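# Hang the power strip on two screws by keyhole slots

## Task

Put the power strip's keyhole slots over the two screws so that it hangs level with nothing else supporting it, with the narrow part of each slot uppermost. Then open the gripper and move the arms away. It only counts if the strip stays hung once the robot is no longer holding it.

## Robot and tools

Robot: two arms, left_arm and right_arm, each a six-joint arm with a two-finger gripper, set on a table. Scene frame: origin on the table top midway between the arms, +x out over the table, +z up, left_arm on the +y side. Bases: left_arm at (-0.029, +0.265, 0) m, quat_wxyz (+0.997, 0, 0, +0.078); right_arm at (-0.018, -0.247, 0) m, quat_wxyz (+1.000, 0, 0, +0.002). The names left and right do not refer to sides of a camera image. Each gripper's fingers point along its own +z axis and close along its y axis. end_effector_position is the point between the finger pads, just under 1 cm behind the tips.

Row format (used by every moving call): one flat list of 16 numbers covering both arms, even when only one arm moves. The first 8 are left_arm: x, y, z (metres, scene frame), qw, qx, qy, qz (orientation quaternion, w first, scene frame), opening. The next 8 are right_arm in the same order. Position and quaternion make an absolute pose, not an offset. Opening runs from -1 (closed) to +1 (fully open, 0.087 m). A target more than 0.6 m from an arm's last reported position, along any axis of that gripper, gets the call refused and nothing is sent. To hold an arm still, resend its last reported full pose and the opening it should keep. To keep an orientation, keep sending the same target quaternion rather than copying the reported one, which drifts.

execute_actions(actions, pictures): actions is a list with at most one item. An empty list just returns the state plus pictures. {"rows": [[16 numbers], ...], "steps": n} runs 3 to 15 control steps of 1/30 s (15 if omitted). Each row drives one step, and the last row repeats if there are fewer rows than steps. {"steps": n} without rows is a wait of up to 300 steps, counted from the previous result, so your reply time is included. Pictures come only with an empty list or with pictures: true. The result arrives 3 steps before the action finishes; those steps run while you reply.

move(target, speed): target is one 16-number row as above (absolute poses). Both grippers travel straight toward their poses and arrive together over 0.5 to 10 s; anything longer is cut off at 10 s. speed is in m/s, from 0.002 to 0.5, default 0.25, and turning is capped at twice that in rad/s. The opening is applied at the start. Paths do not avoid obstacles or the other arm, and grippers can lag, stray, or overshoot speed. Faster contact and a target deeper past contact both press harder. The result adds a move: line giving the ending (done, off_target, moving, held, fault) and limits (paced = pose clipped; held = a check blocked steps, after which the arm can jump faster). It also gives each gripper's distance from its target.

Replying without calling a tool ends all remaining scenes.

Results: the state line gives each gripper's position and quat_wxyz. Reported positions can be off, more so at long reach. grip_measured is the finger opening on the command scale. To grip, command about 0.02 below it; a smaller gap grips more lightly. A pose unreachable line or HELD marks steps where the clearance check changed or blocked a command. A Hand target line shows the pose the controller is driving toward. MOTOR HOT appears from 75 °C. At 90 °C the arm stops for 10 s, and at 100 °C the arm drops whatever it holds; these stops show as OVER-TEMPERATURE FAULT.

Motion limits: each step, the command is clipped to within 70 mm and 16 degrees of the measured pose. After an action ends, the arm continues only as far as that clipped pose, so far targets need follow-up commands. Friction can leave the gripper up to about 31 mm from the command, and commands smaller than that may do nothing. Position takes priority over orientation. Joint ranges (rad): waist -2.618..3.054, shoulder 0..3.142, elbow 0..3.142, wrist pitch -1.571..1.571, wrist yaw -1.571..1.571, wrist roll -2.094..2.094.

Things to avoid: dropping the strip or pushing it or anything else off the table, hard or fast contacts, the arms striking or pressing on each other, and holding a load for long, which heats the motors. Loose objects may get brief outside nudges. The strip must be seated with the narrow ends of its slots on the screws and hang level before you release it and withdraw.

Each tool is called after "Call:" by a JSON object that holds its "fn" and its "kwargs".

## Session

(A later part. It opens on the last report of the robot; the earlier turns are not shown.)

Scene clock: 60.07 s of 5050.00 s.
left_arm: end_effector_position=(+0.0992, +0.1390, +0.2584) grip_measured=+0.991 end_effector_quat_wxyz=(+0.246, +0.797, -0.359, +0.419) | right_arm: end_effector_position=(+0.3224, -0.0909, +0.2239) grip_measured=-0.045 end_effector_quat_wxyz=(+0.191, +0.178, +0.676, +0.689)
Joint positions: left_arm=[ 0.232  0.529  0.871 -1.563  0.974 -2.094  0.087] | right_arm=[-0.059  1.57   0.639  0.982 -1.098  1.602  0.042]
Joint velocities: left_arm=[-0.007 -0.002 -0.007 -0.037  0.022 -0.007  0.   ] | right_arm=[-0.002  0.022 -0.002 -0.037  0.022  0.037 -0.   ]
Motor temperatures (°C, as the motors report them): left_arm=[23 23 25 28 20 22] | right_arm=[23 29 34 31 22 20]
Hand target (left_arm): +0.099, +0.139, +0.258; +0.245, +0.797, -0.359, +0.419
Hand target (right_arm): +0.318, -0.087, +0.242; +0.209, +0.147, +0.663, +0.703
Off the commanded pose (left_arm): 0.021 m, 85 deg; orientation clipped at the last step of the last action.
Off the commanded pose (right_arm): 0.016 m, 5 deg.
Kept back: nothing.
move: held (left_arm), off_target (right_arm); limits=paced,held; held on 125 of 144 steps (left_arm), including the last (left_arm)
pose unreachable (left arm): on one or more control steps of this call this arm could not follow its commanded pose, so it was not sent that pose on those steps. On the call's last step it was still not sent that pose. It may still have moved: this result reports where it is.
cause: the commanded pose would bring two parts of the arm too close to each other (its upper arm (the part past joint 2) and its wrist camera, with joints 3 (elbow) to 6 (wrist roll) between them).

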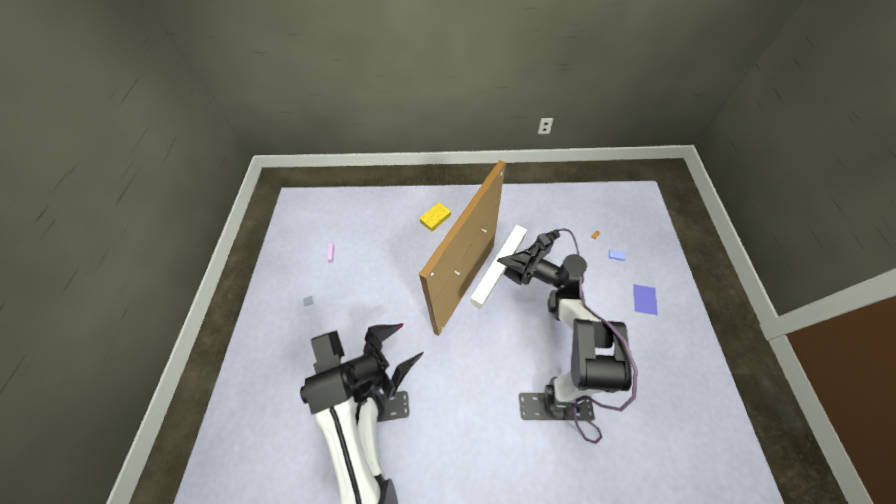

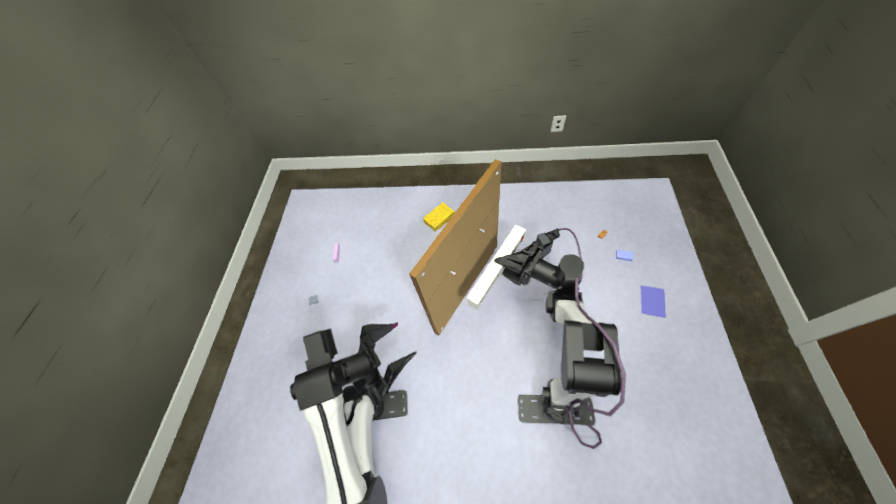

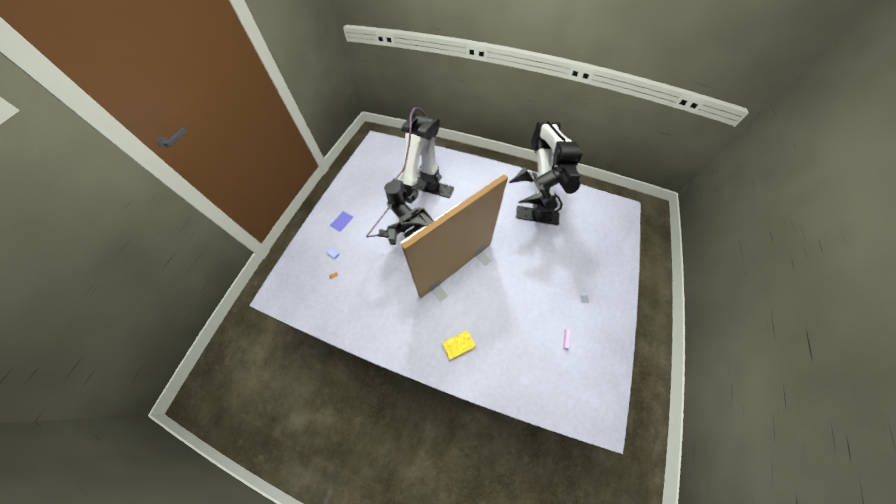

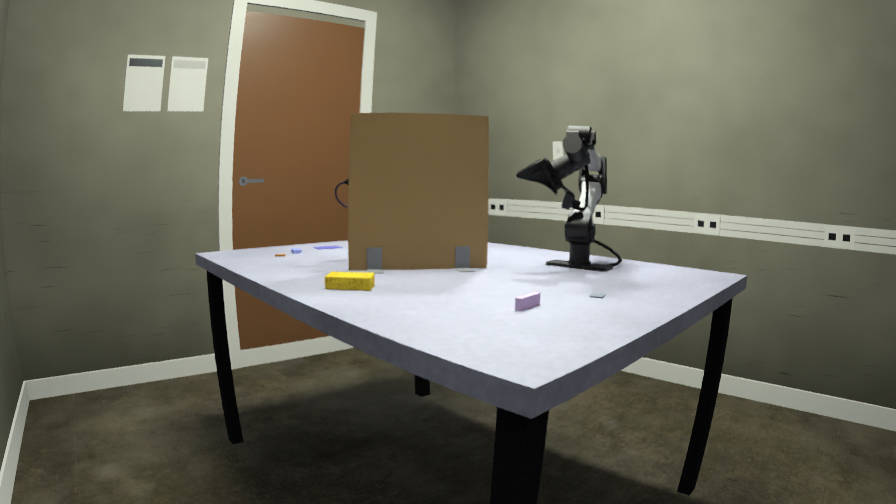

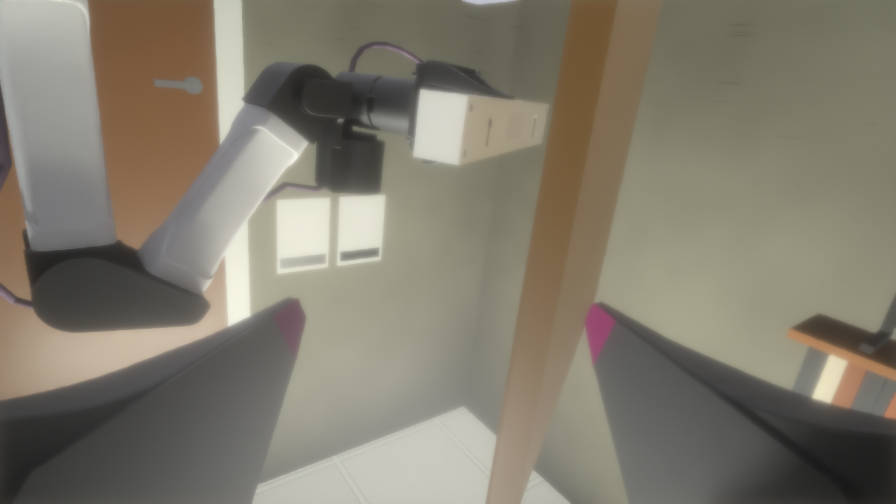

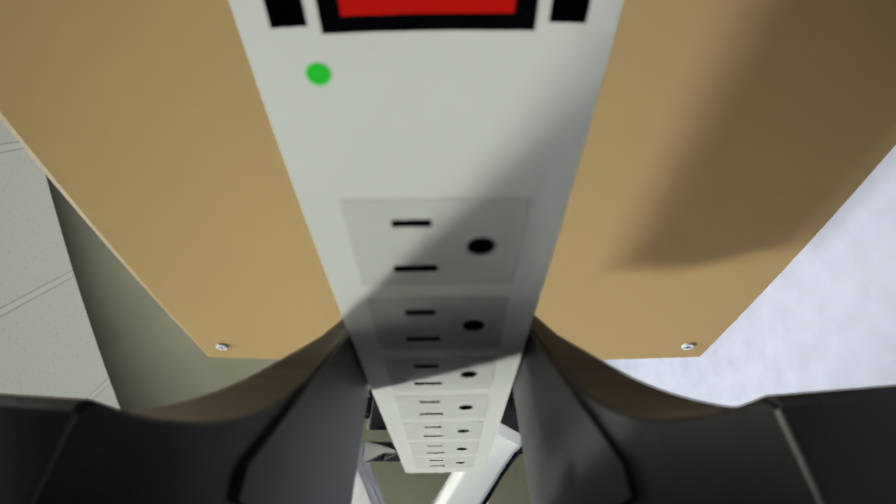

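Lucky view. Shift the left camera toward the front side and up.

Call:
{"fn": "zoom_image", "kwargs": {"camera": "cam_left_wrist", "region": [400,70,560,170]}}

Call:
{"fn": "move", "kwargs": {"target": [0.075,0.085,0.31,0.246,0.797,-0.359,0.419,1,0.335,-0.065,0.225,0.21,0.14,0.67,0.70,-0.2], "speed": 0.1}}

Region (400, 70, 560, 170) of cam_left_wrist's 896x504 image, scaled by 3.150, with more detail than that image has; it fills the top 315 rows of this view, and the rest is white.

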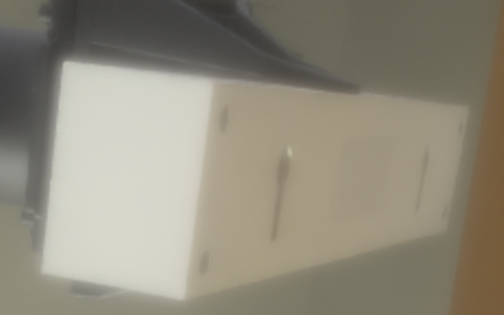

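Scene clock: 61.70 s of 5050.00 s.
left_arm: end_effector_position=(+0.0716, +0.0862, +0.3057) grip_measured=+0.991 end_effector_quat_wxyz=(+0.385, +0.680, -0.516, +0.351) | right_arm: end_effector_position=(+0.3276, -0.0684, +0.1937) grip_measured=-0.045 end_effector_quat_wxyz=(+0.168, +0.188, +0.689, +0.679)
Joint positions: left_arm=[-0.226  0.787  1.04  -1.522  1.073 -2.094  0.087] | right_arm=[ 0.015  1.658  0.638  0.979 -1.044  1.56   0.042]
Joint velocities: left_arm=[-0.007 -0.012  0.002 -0.081 -0.037  0.081 -0.001] | right_arm=[-0.017 -0.007 -0.007 -0.081 -0.037 -0.007  0.   ]
Motor temperatures (°C, as the motors report them): left_arm=[23 23 25 28 20 22] | right_arm=[23 29 34 32 22 20]
Hand target (left_arm): +0.077, +0.085, +0.310; +0.379, +0.678, -0.520, +0.354
Hand target (right_arm): +0.332, -0.065, +0.225; +0.209, +0.140, +0.671, +0.697
Off the commanded pose (left_arm): 0.006 m, 29 deg; orientation clipped at the last step of the last action.
Off the commanded pose (right_arm): 0.032 m, 8 deg.
joint sent to its limit (left arm) — the command would take joint 6 (wrist roll) past its lower limit, so that joint was sent only as far as its limit.
Kept back: nothing.
move: off_target (left_arm, right_arm); limits=paced

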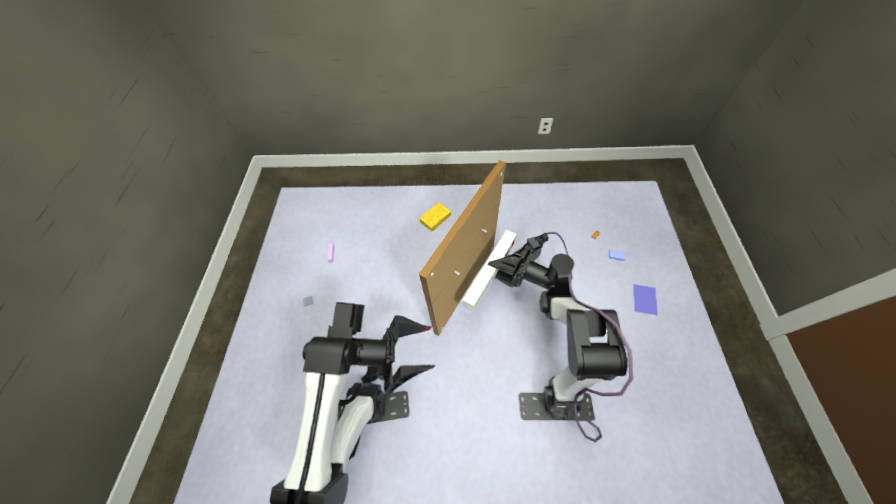

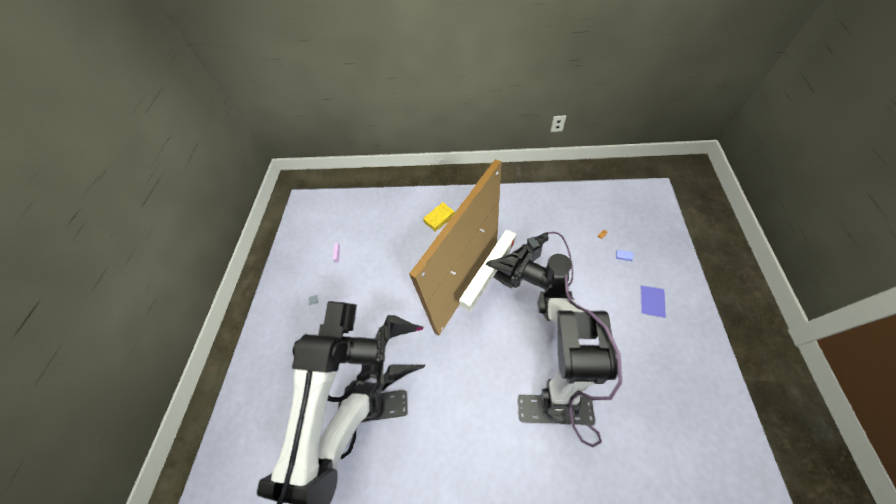

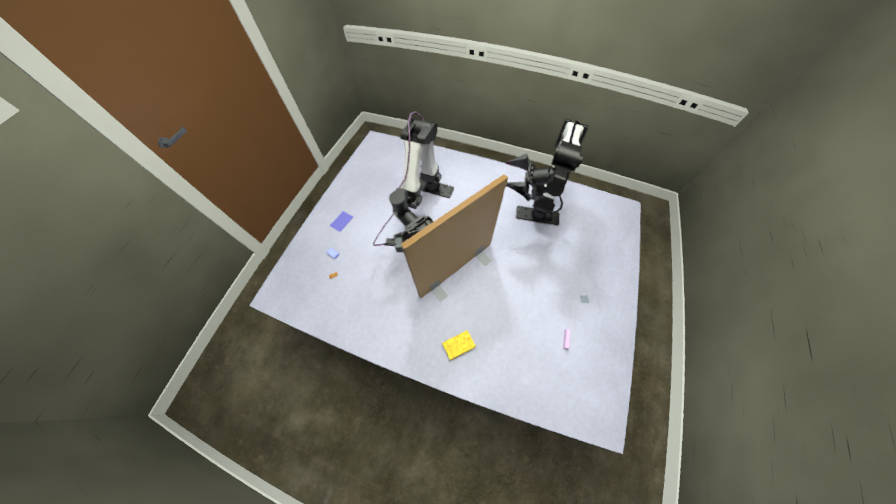

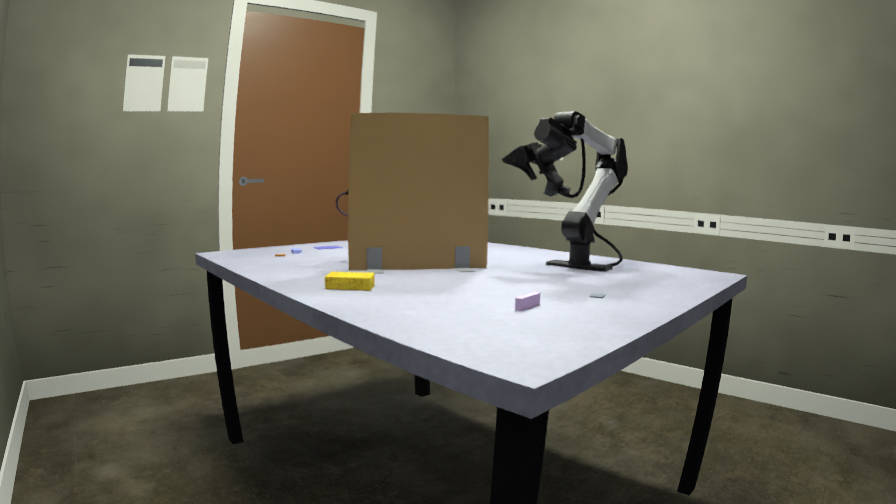

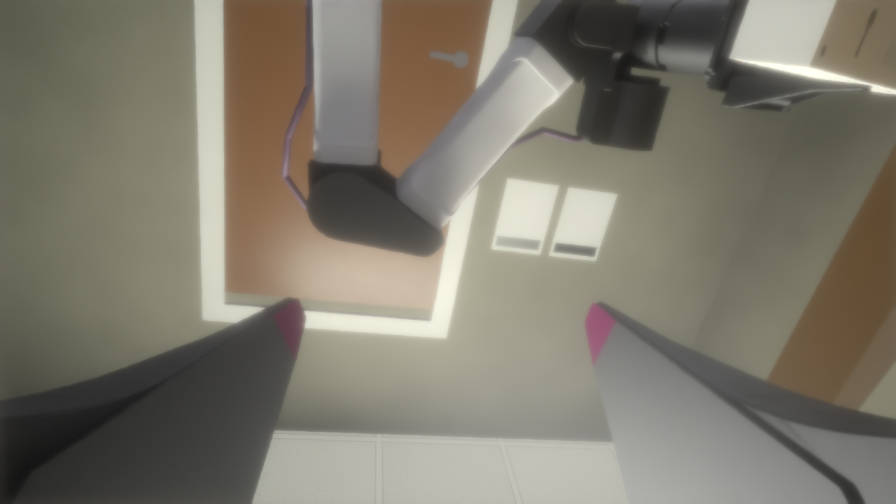

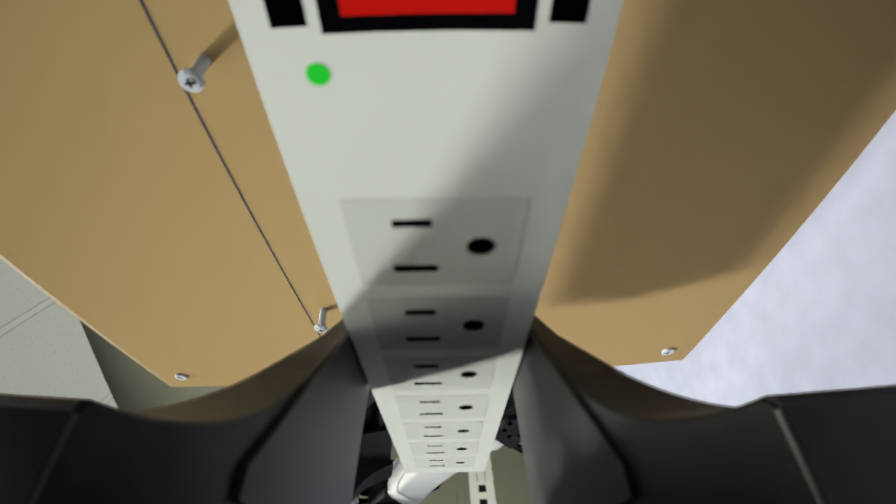

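Call:
{"fn": "move", "kwargs": {"target": [0.2,0.3,0.3,0.5,0.3,0.8,-0.1,1,0.335,-0.065,0.225,0.21,0.14,0.67,0.70,-0.2], "speed": 0.5}}

Call:
{"fn": "move", "kwargs": {"target": [0.13,0.075,0.24,0.908,0.089,0.33,-0.243,1,0.335,-0.065,0.225,0.21,0.14,0.67,0.70,-0.2], "speed": 0.3}}

Scene clock: 65.87 s of 5050.00 s.
left_arm: end_effector_position=(+0.1938, +0.3029, +0.3052) grip_measured=+0.991 end_effector_quat_wxyz=(+0.502, +0.305, +0.804, -0.091) | right_arm: end_effector_position=(+0.3299, -0.0688, +0.1905) grip_measured=-0.045 end_effector_quat_wxyz=(+0.174, +0.188, +0.690, +0.677)
Joint positions: left_arm=[ 0.612  1.117  1.471 -1.484  1.013  1.245  0.087] | right_arm=[ 0.015  1.667  0.638  0.983 -1.035  1.545  0.042]
Joint velocities: left_arm=[ 0.002  0.002 -0.002  0.022 -0.022  0.066 -0.   ] | right_arm=[-0.012 -0.002 -0.007  0.037  0.037 -0.037  0.   ]
Motor temperatures (°C, as the motors report them): left_arm=[23 23 25 28 20 22] | right_arm=[23 29 34 33 22 20]
Hand target (left_arm): +0.194, +0.304, +0.301; +0.500, +0.299, +0.806, -0.103
Hand target (right_arm): +0.332, -0.065, +0.224; +0.208, +0.140, +0.671, +0.698
Off the commanded pose (left_arm): 0.009 m, 1 deg.
Off the commanded pose (right_arm): 0.035 m, 8 deg.
Kept back: nothing.
move: off_target (right_arm); limits=paced

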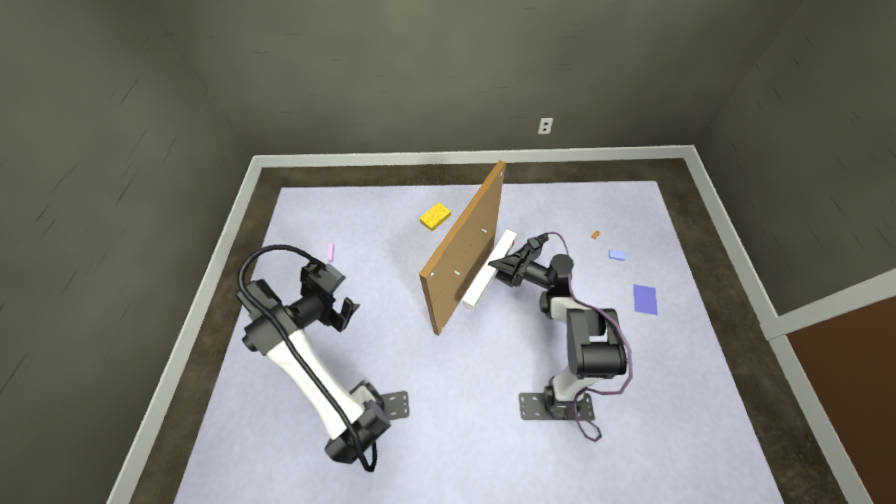

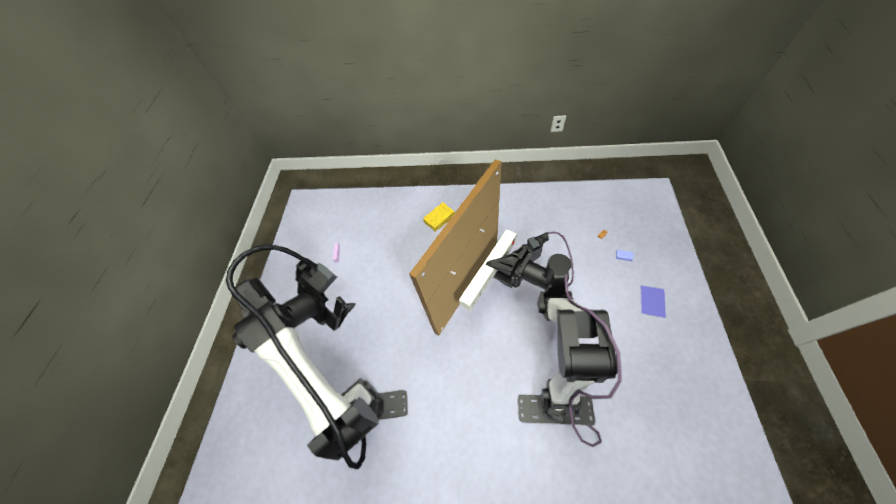

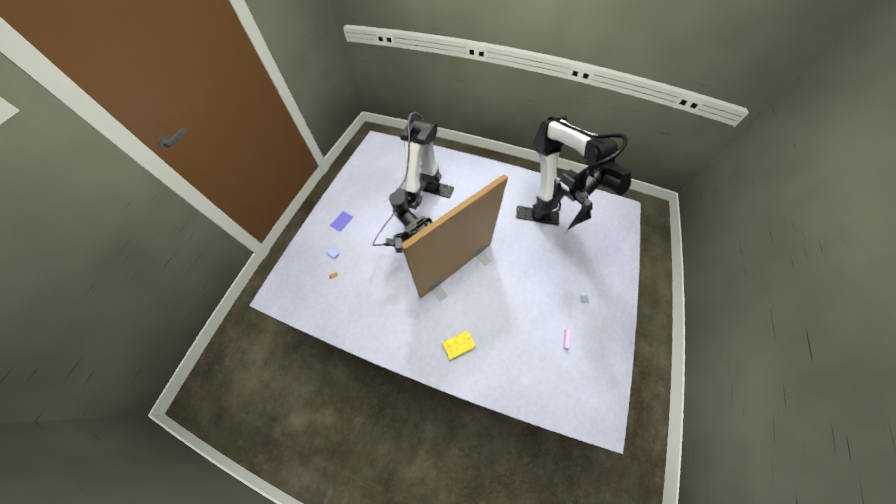

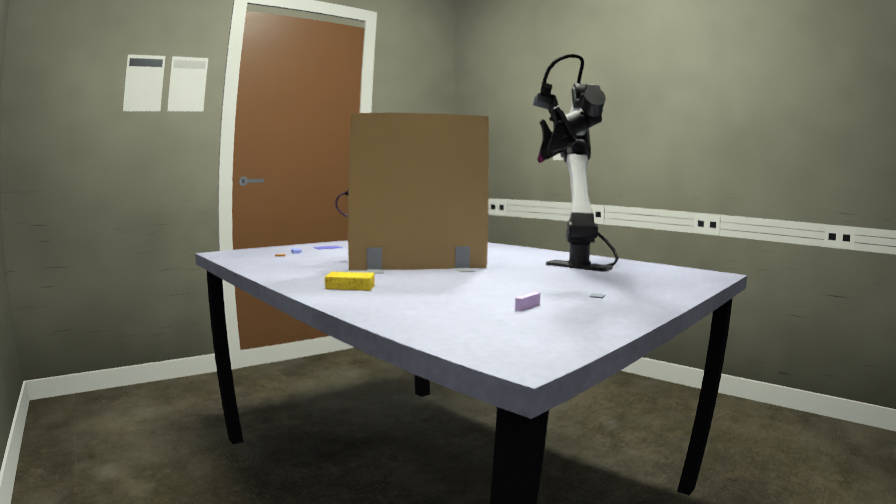

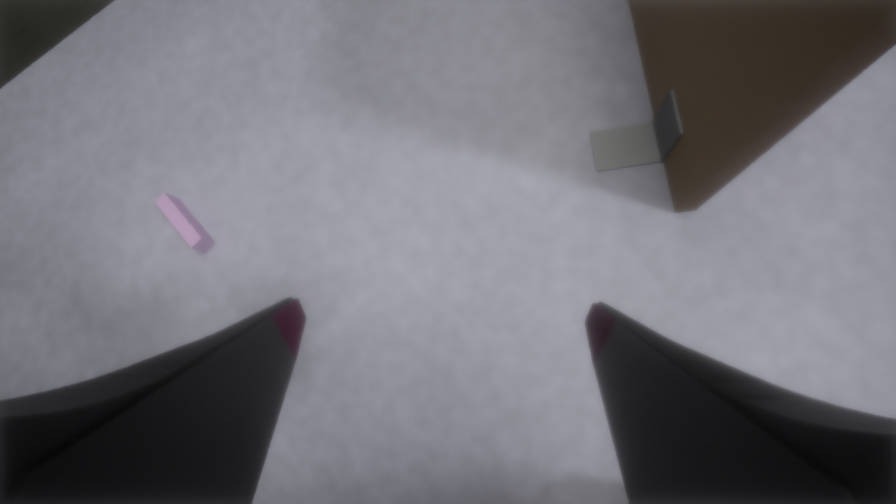

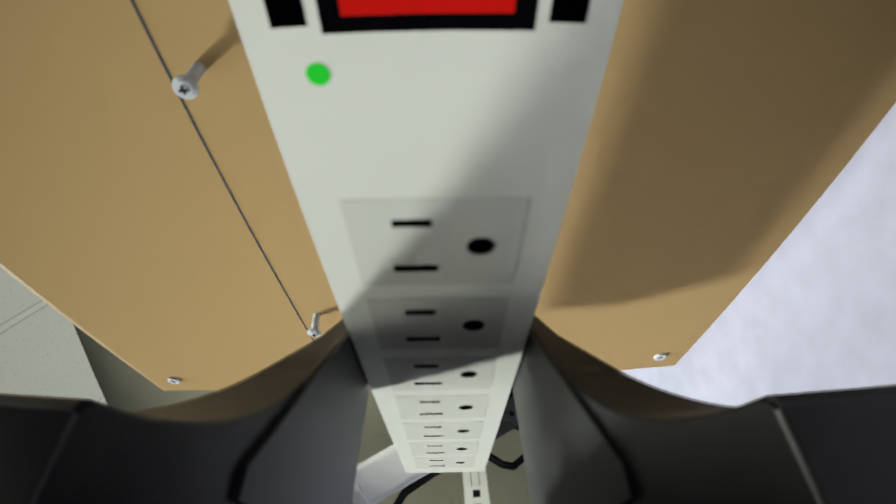

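Scene clock: 69.13 s of 5050.00 s.
left_arm: end_effector_position=(+0.1332, +0.0739, +0.2421) grip_measured=+0.990 end_effector_quat_wxyz=(+0.547, +0.589, +0.398, -0.442) | right_arm: end_effector_position=(+0.3318, -0.0692, +0.1875) grip_measured=-0.045 end_effector_quat_wxyz=(+0.174, +0.193, +0.691, +0.675)
Joint positions: left_arm=[-0.251  0.949  0.756 -0.672  1.557  1.161  0.087] | right_arm=[ 0.015  1.675  0.638  0.982 -1.028  1.544  0.042]
Joint velocities: left_arm=[-0.002 -0.012 -0.007 -0.051  0.007  0.007  0.001] | right_arm=[ 0.002 -0.002  0.012 -0.037 -0.007 -0.066 -0.   ]
Motor temperatures (°C, as the motors report them): left_arm=[23 23 25 28 20 22] | right_arm=[23 29 34 34 22 20]
Hand target (left_arm): +0.136, +0.072, +0.240; +0.556, +0.600, +0.382, -0.431
Hand target (right_arm): +0.332, -0.065, +0.224; +0.209, +0.140, +0.671, +0.698
Off the commanded pose (left_arm): 0.004 m, 76 deg; orientation clipped at the last step of the last action.
Off the commanded pose (right_arm): 0.038 m, 8 deg.
joint sent to its limit (left arm) — the command would take joint 5 (wrist yaw) past its upper limit, so that joint was sent only as far as its limit.
Kept back: nothing.
move: off_target (left_arm, right_arm); limits=paced

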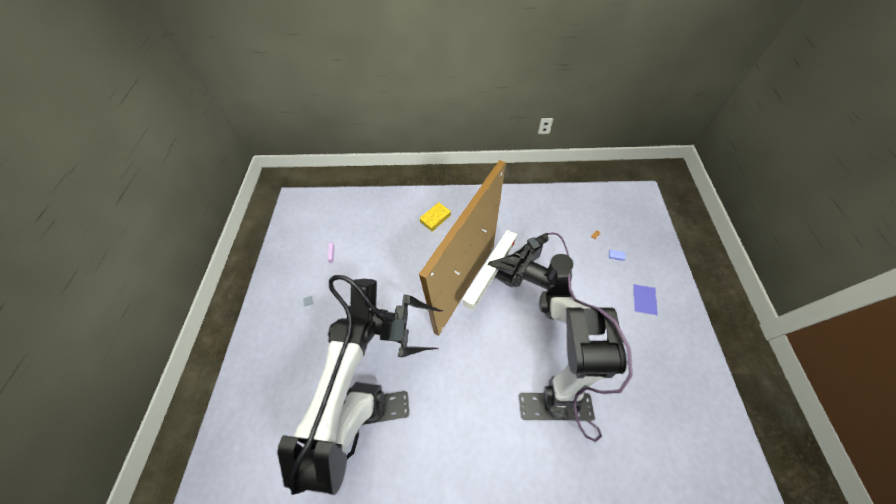

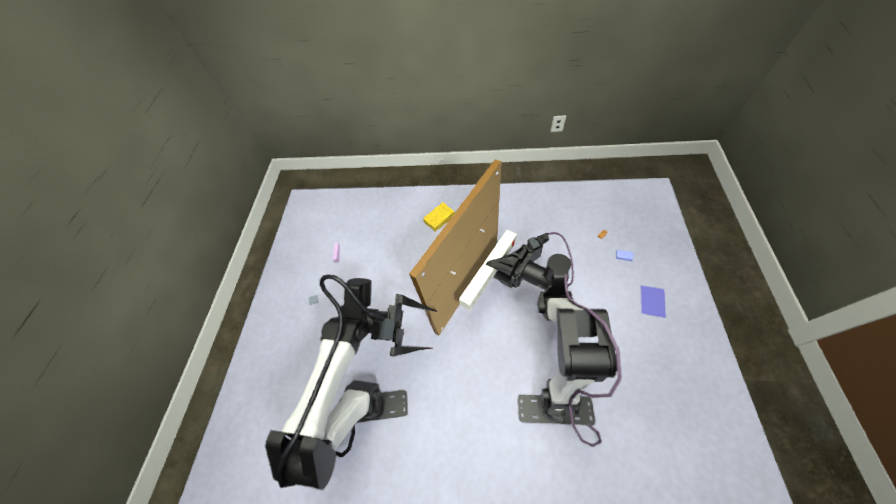

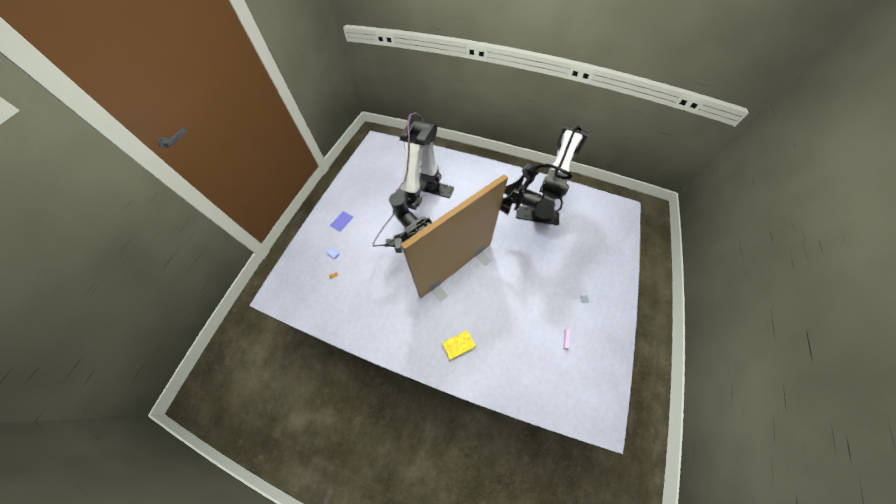

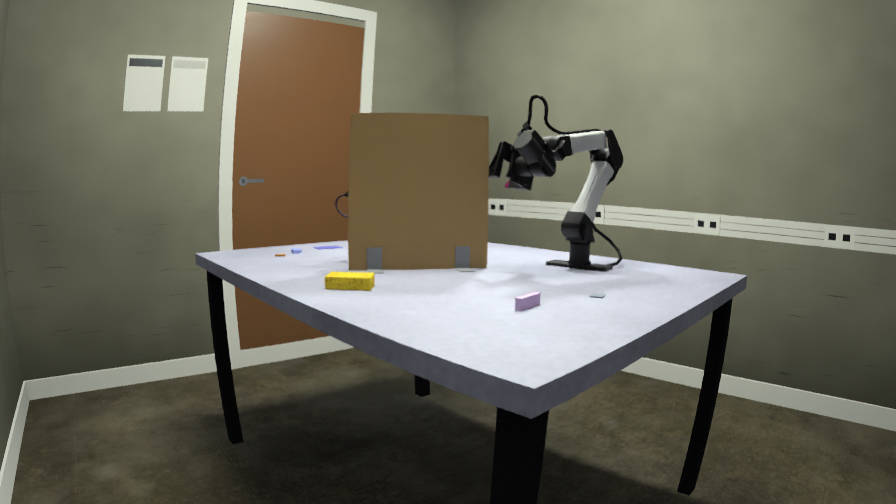

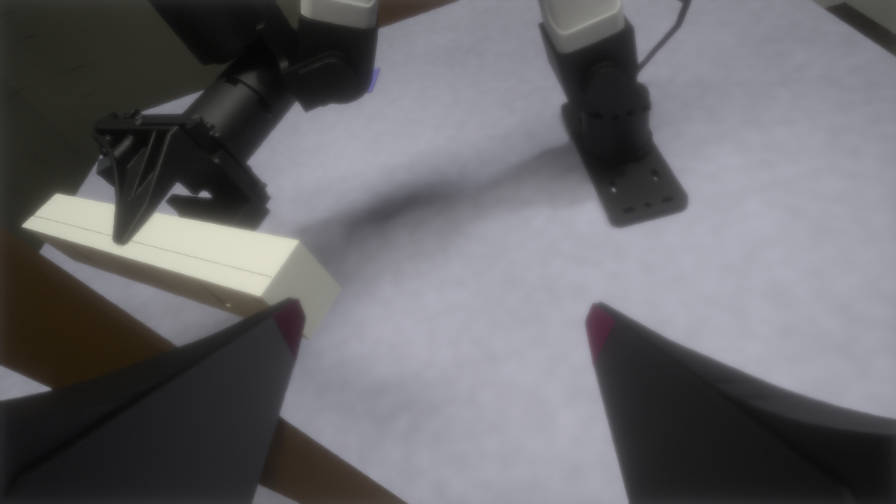

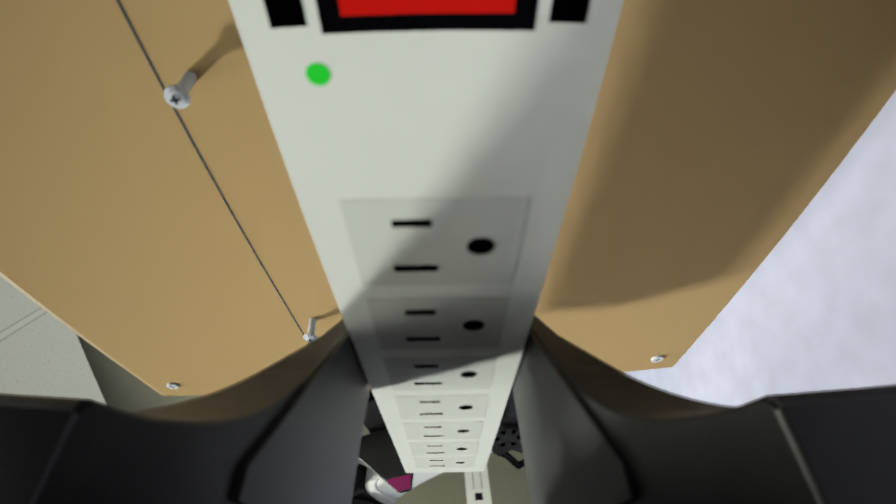

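Now my original horizontal quat is just a roll away.

Call:
{"fn": "move", "kwargs": {"target": [0.13,0.07,0.255,0.704,0.704,0.062,0.062,1,0.335,-0.065,0.245,0.215,0.135,0.665,0.70,-0.2], "speed": 0.3}}

Scene clock: 72.17 s of 5050.00 s.
left_arm: end_effector_position=(+0.1315, +0.0708, +0.2561) grip_measured=+0.991 end_effector_quat_wxyz=(+0.706, +0.703, +0.077, +0.049) | right_arm: end_effector_position=(+0.3338, -0.0693, +0.1963) grip_measured=-0.045 end_effector_quat_wxyz=(+0.170, +0.199, +0.690, +0.675)
Joint positions: left_arm=[-0.473  0.355  0.323  0.034  1.075  1.53   0.087] | right_arm=[ 0.015  1.649  0.66   0.927 -1.025  1.552  0.042]
Joint velocities: left_arm=[-0.007 -0.012  0.007  0.051  0.051 -0.022  0.   ] | right_arm=[-0.007 -0.022 -0.007 -0.007 -0.037 -0.022 -0.   ]
Motor temperatures (°C, as the motors report them): left_arm=[23 23 25 28 20 22] | right_arm=[23 30 34 34 22 20]
Hand target (left_arm): +0.130, +0.071, +0.258; +0.709, +0.699, +0.065, +0.063
Hand target (right_arm): +0.331, -0.065, +0.243; +0.214, +0.135, +0.668, +0.700
Off the commanded pose (left_arm): 0.002 m, 2 deg.
Off the commanded pose (right_arm): 0.049 m, 10 deg.
Kept back: nothing.
move: off_target (right_arm)

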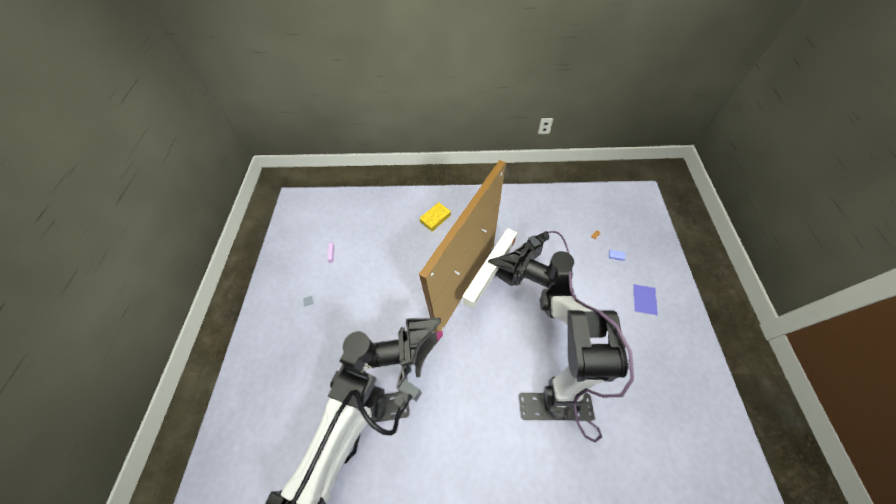

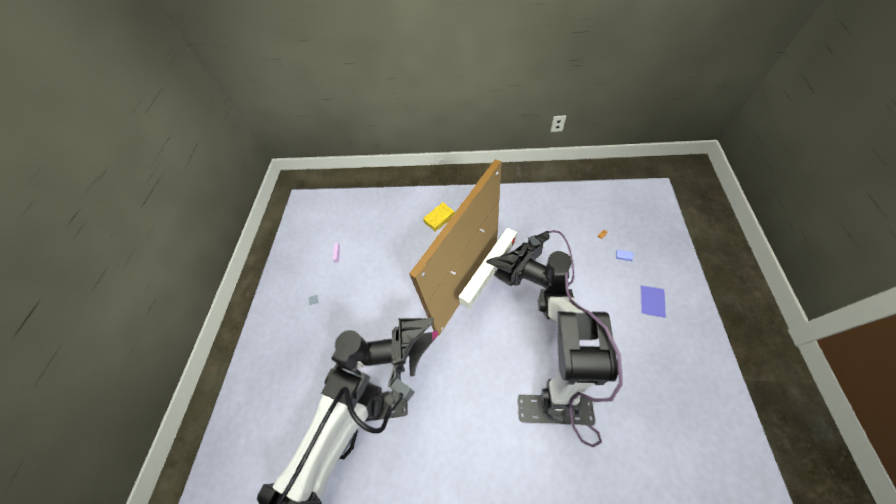

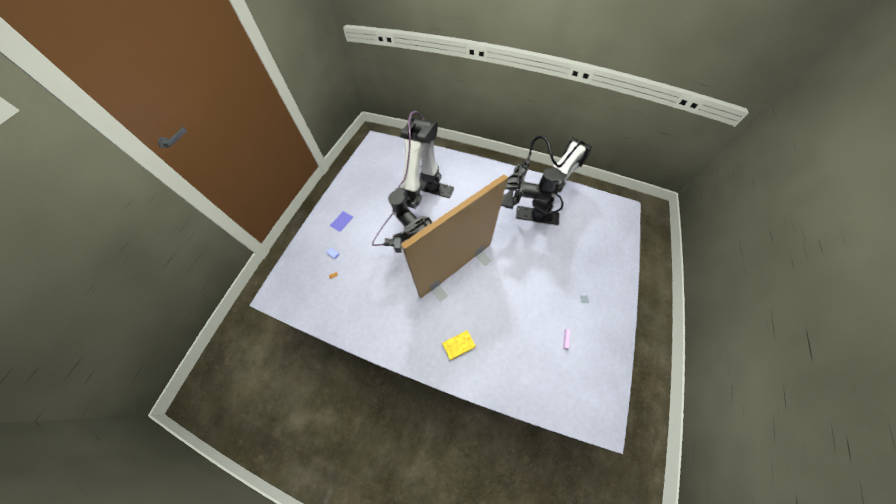

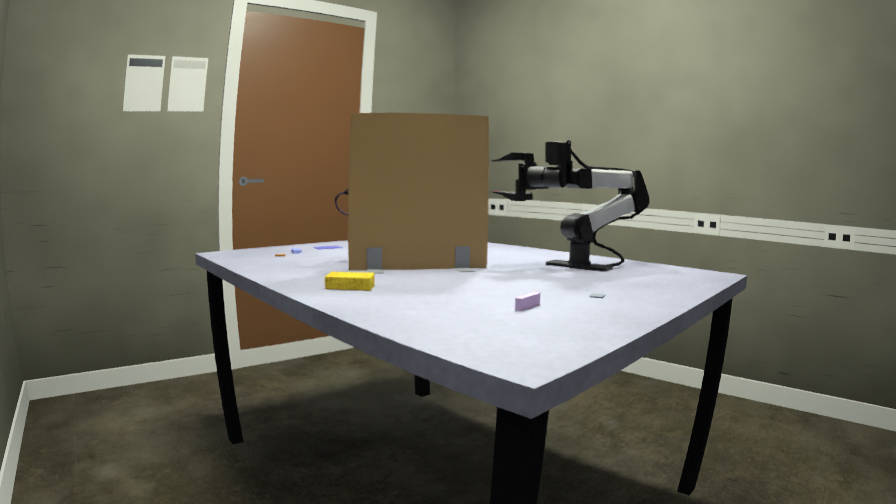

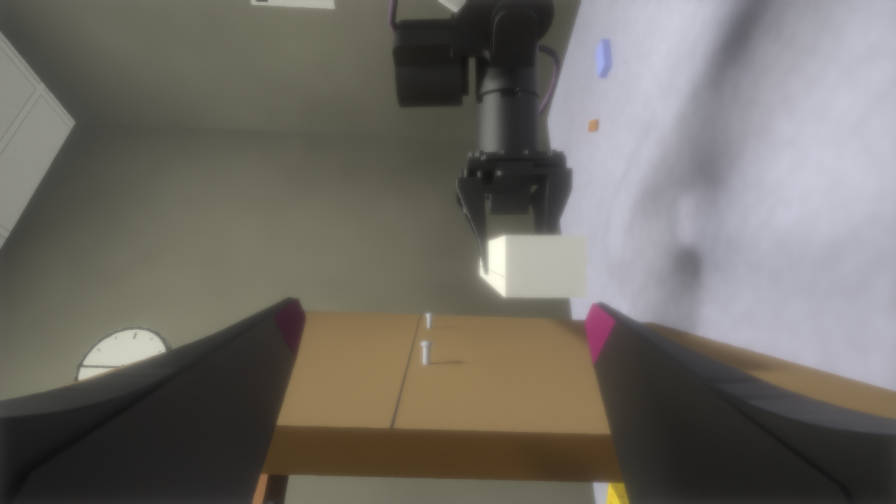

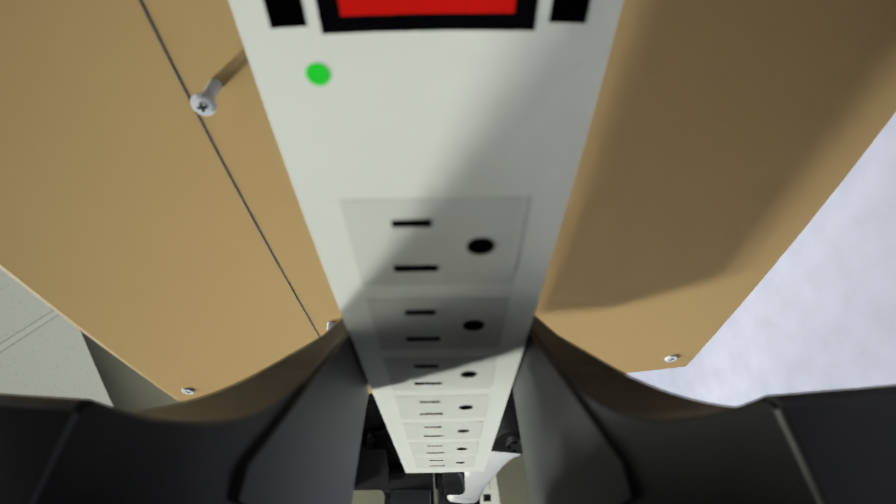

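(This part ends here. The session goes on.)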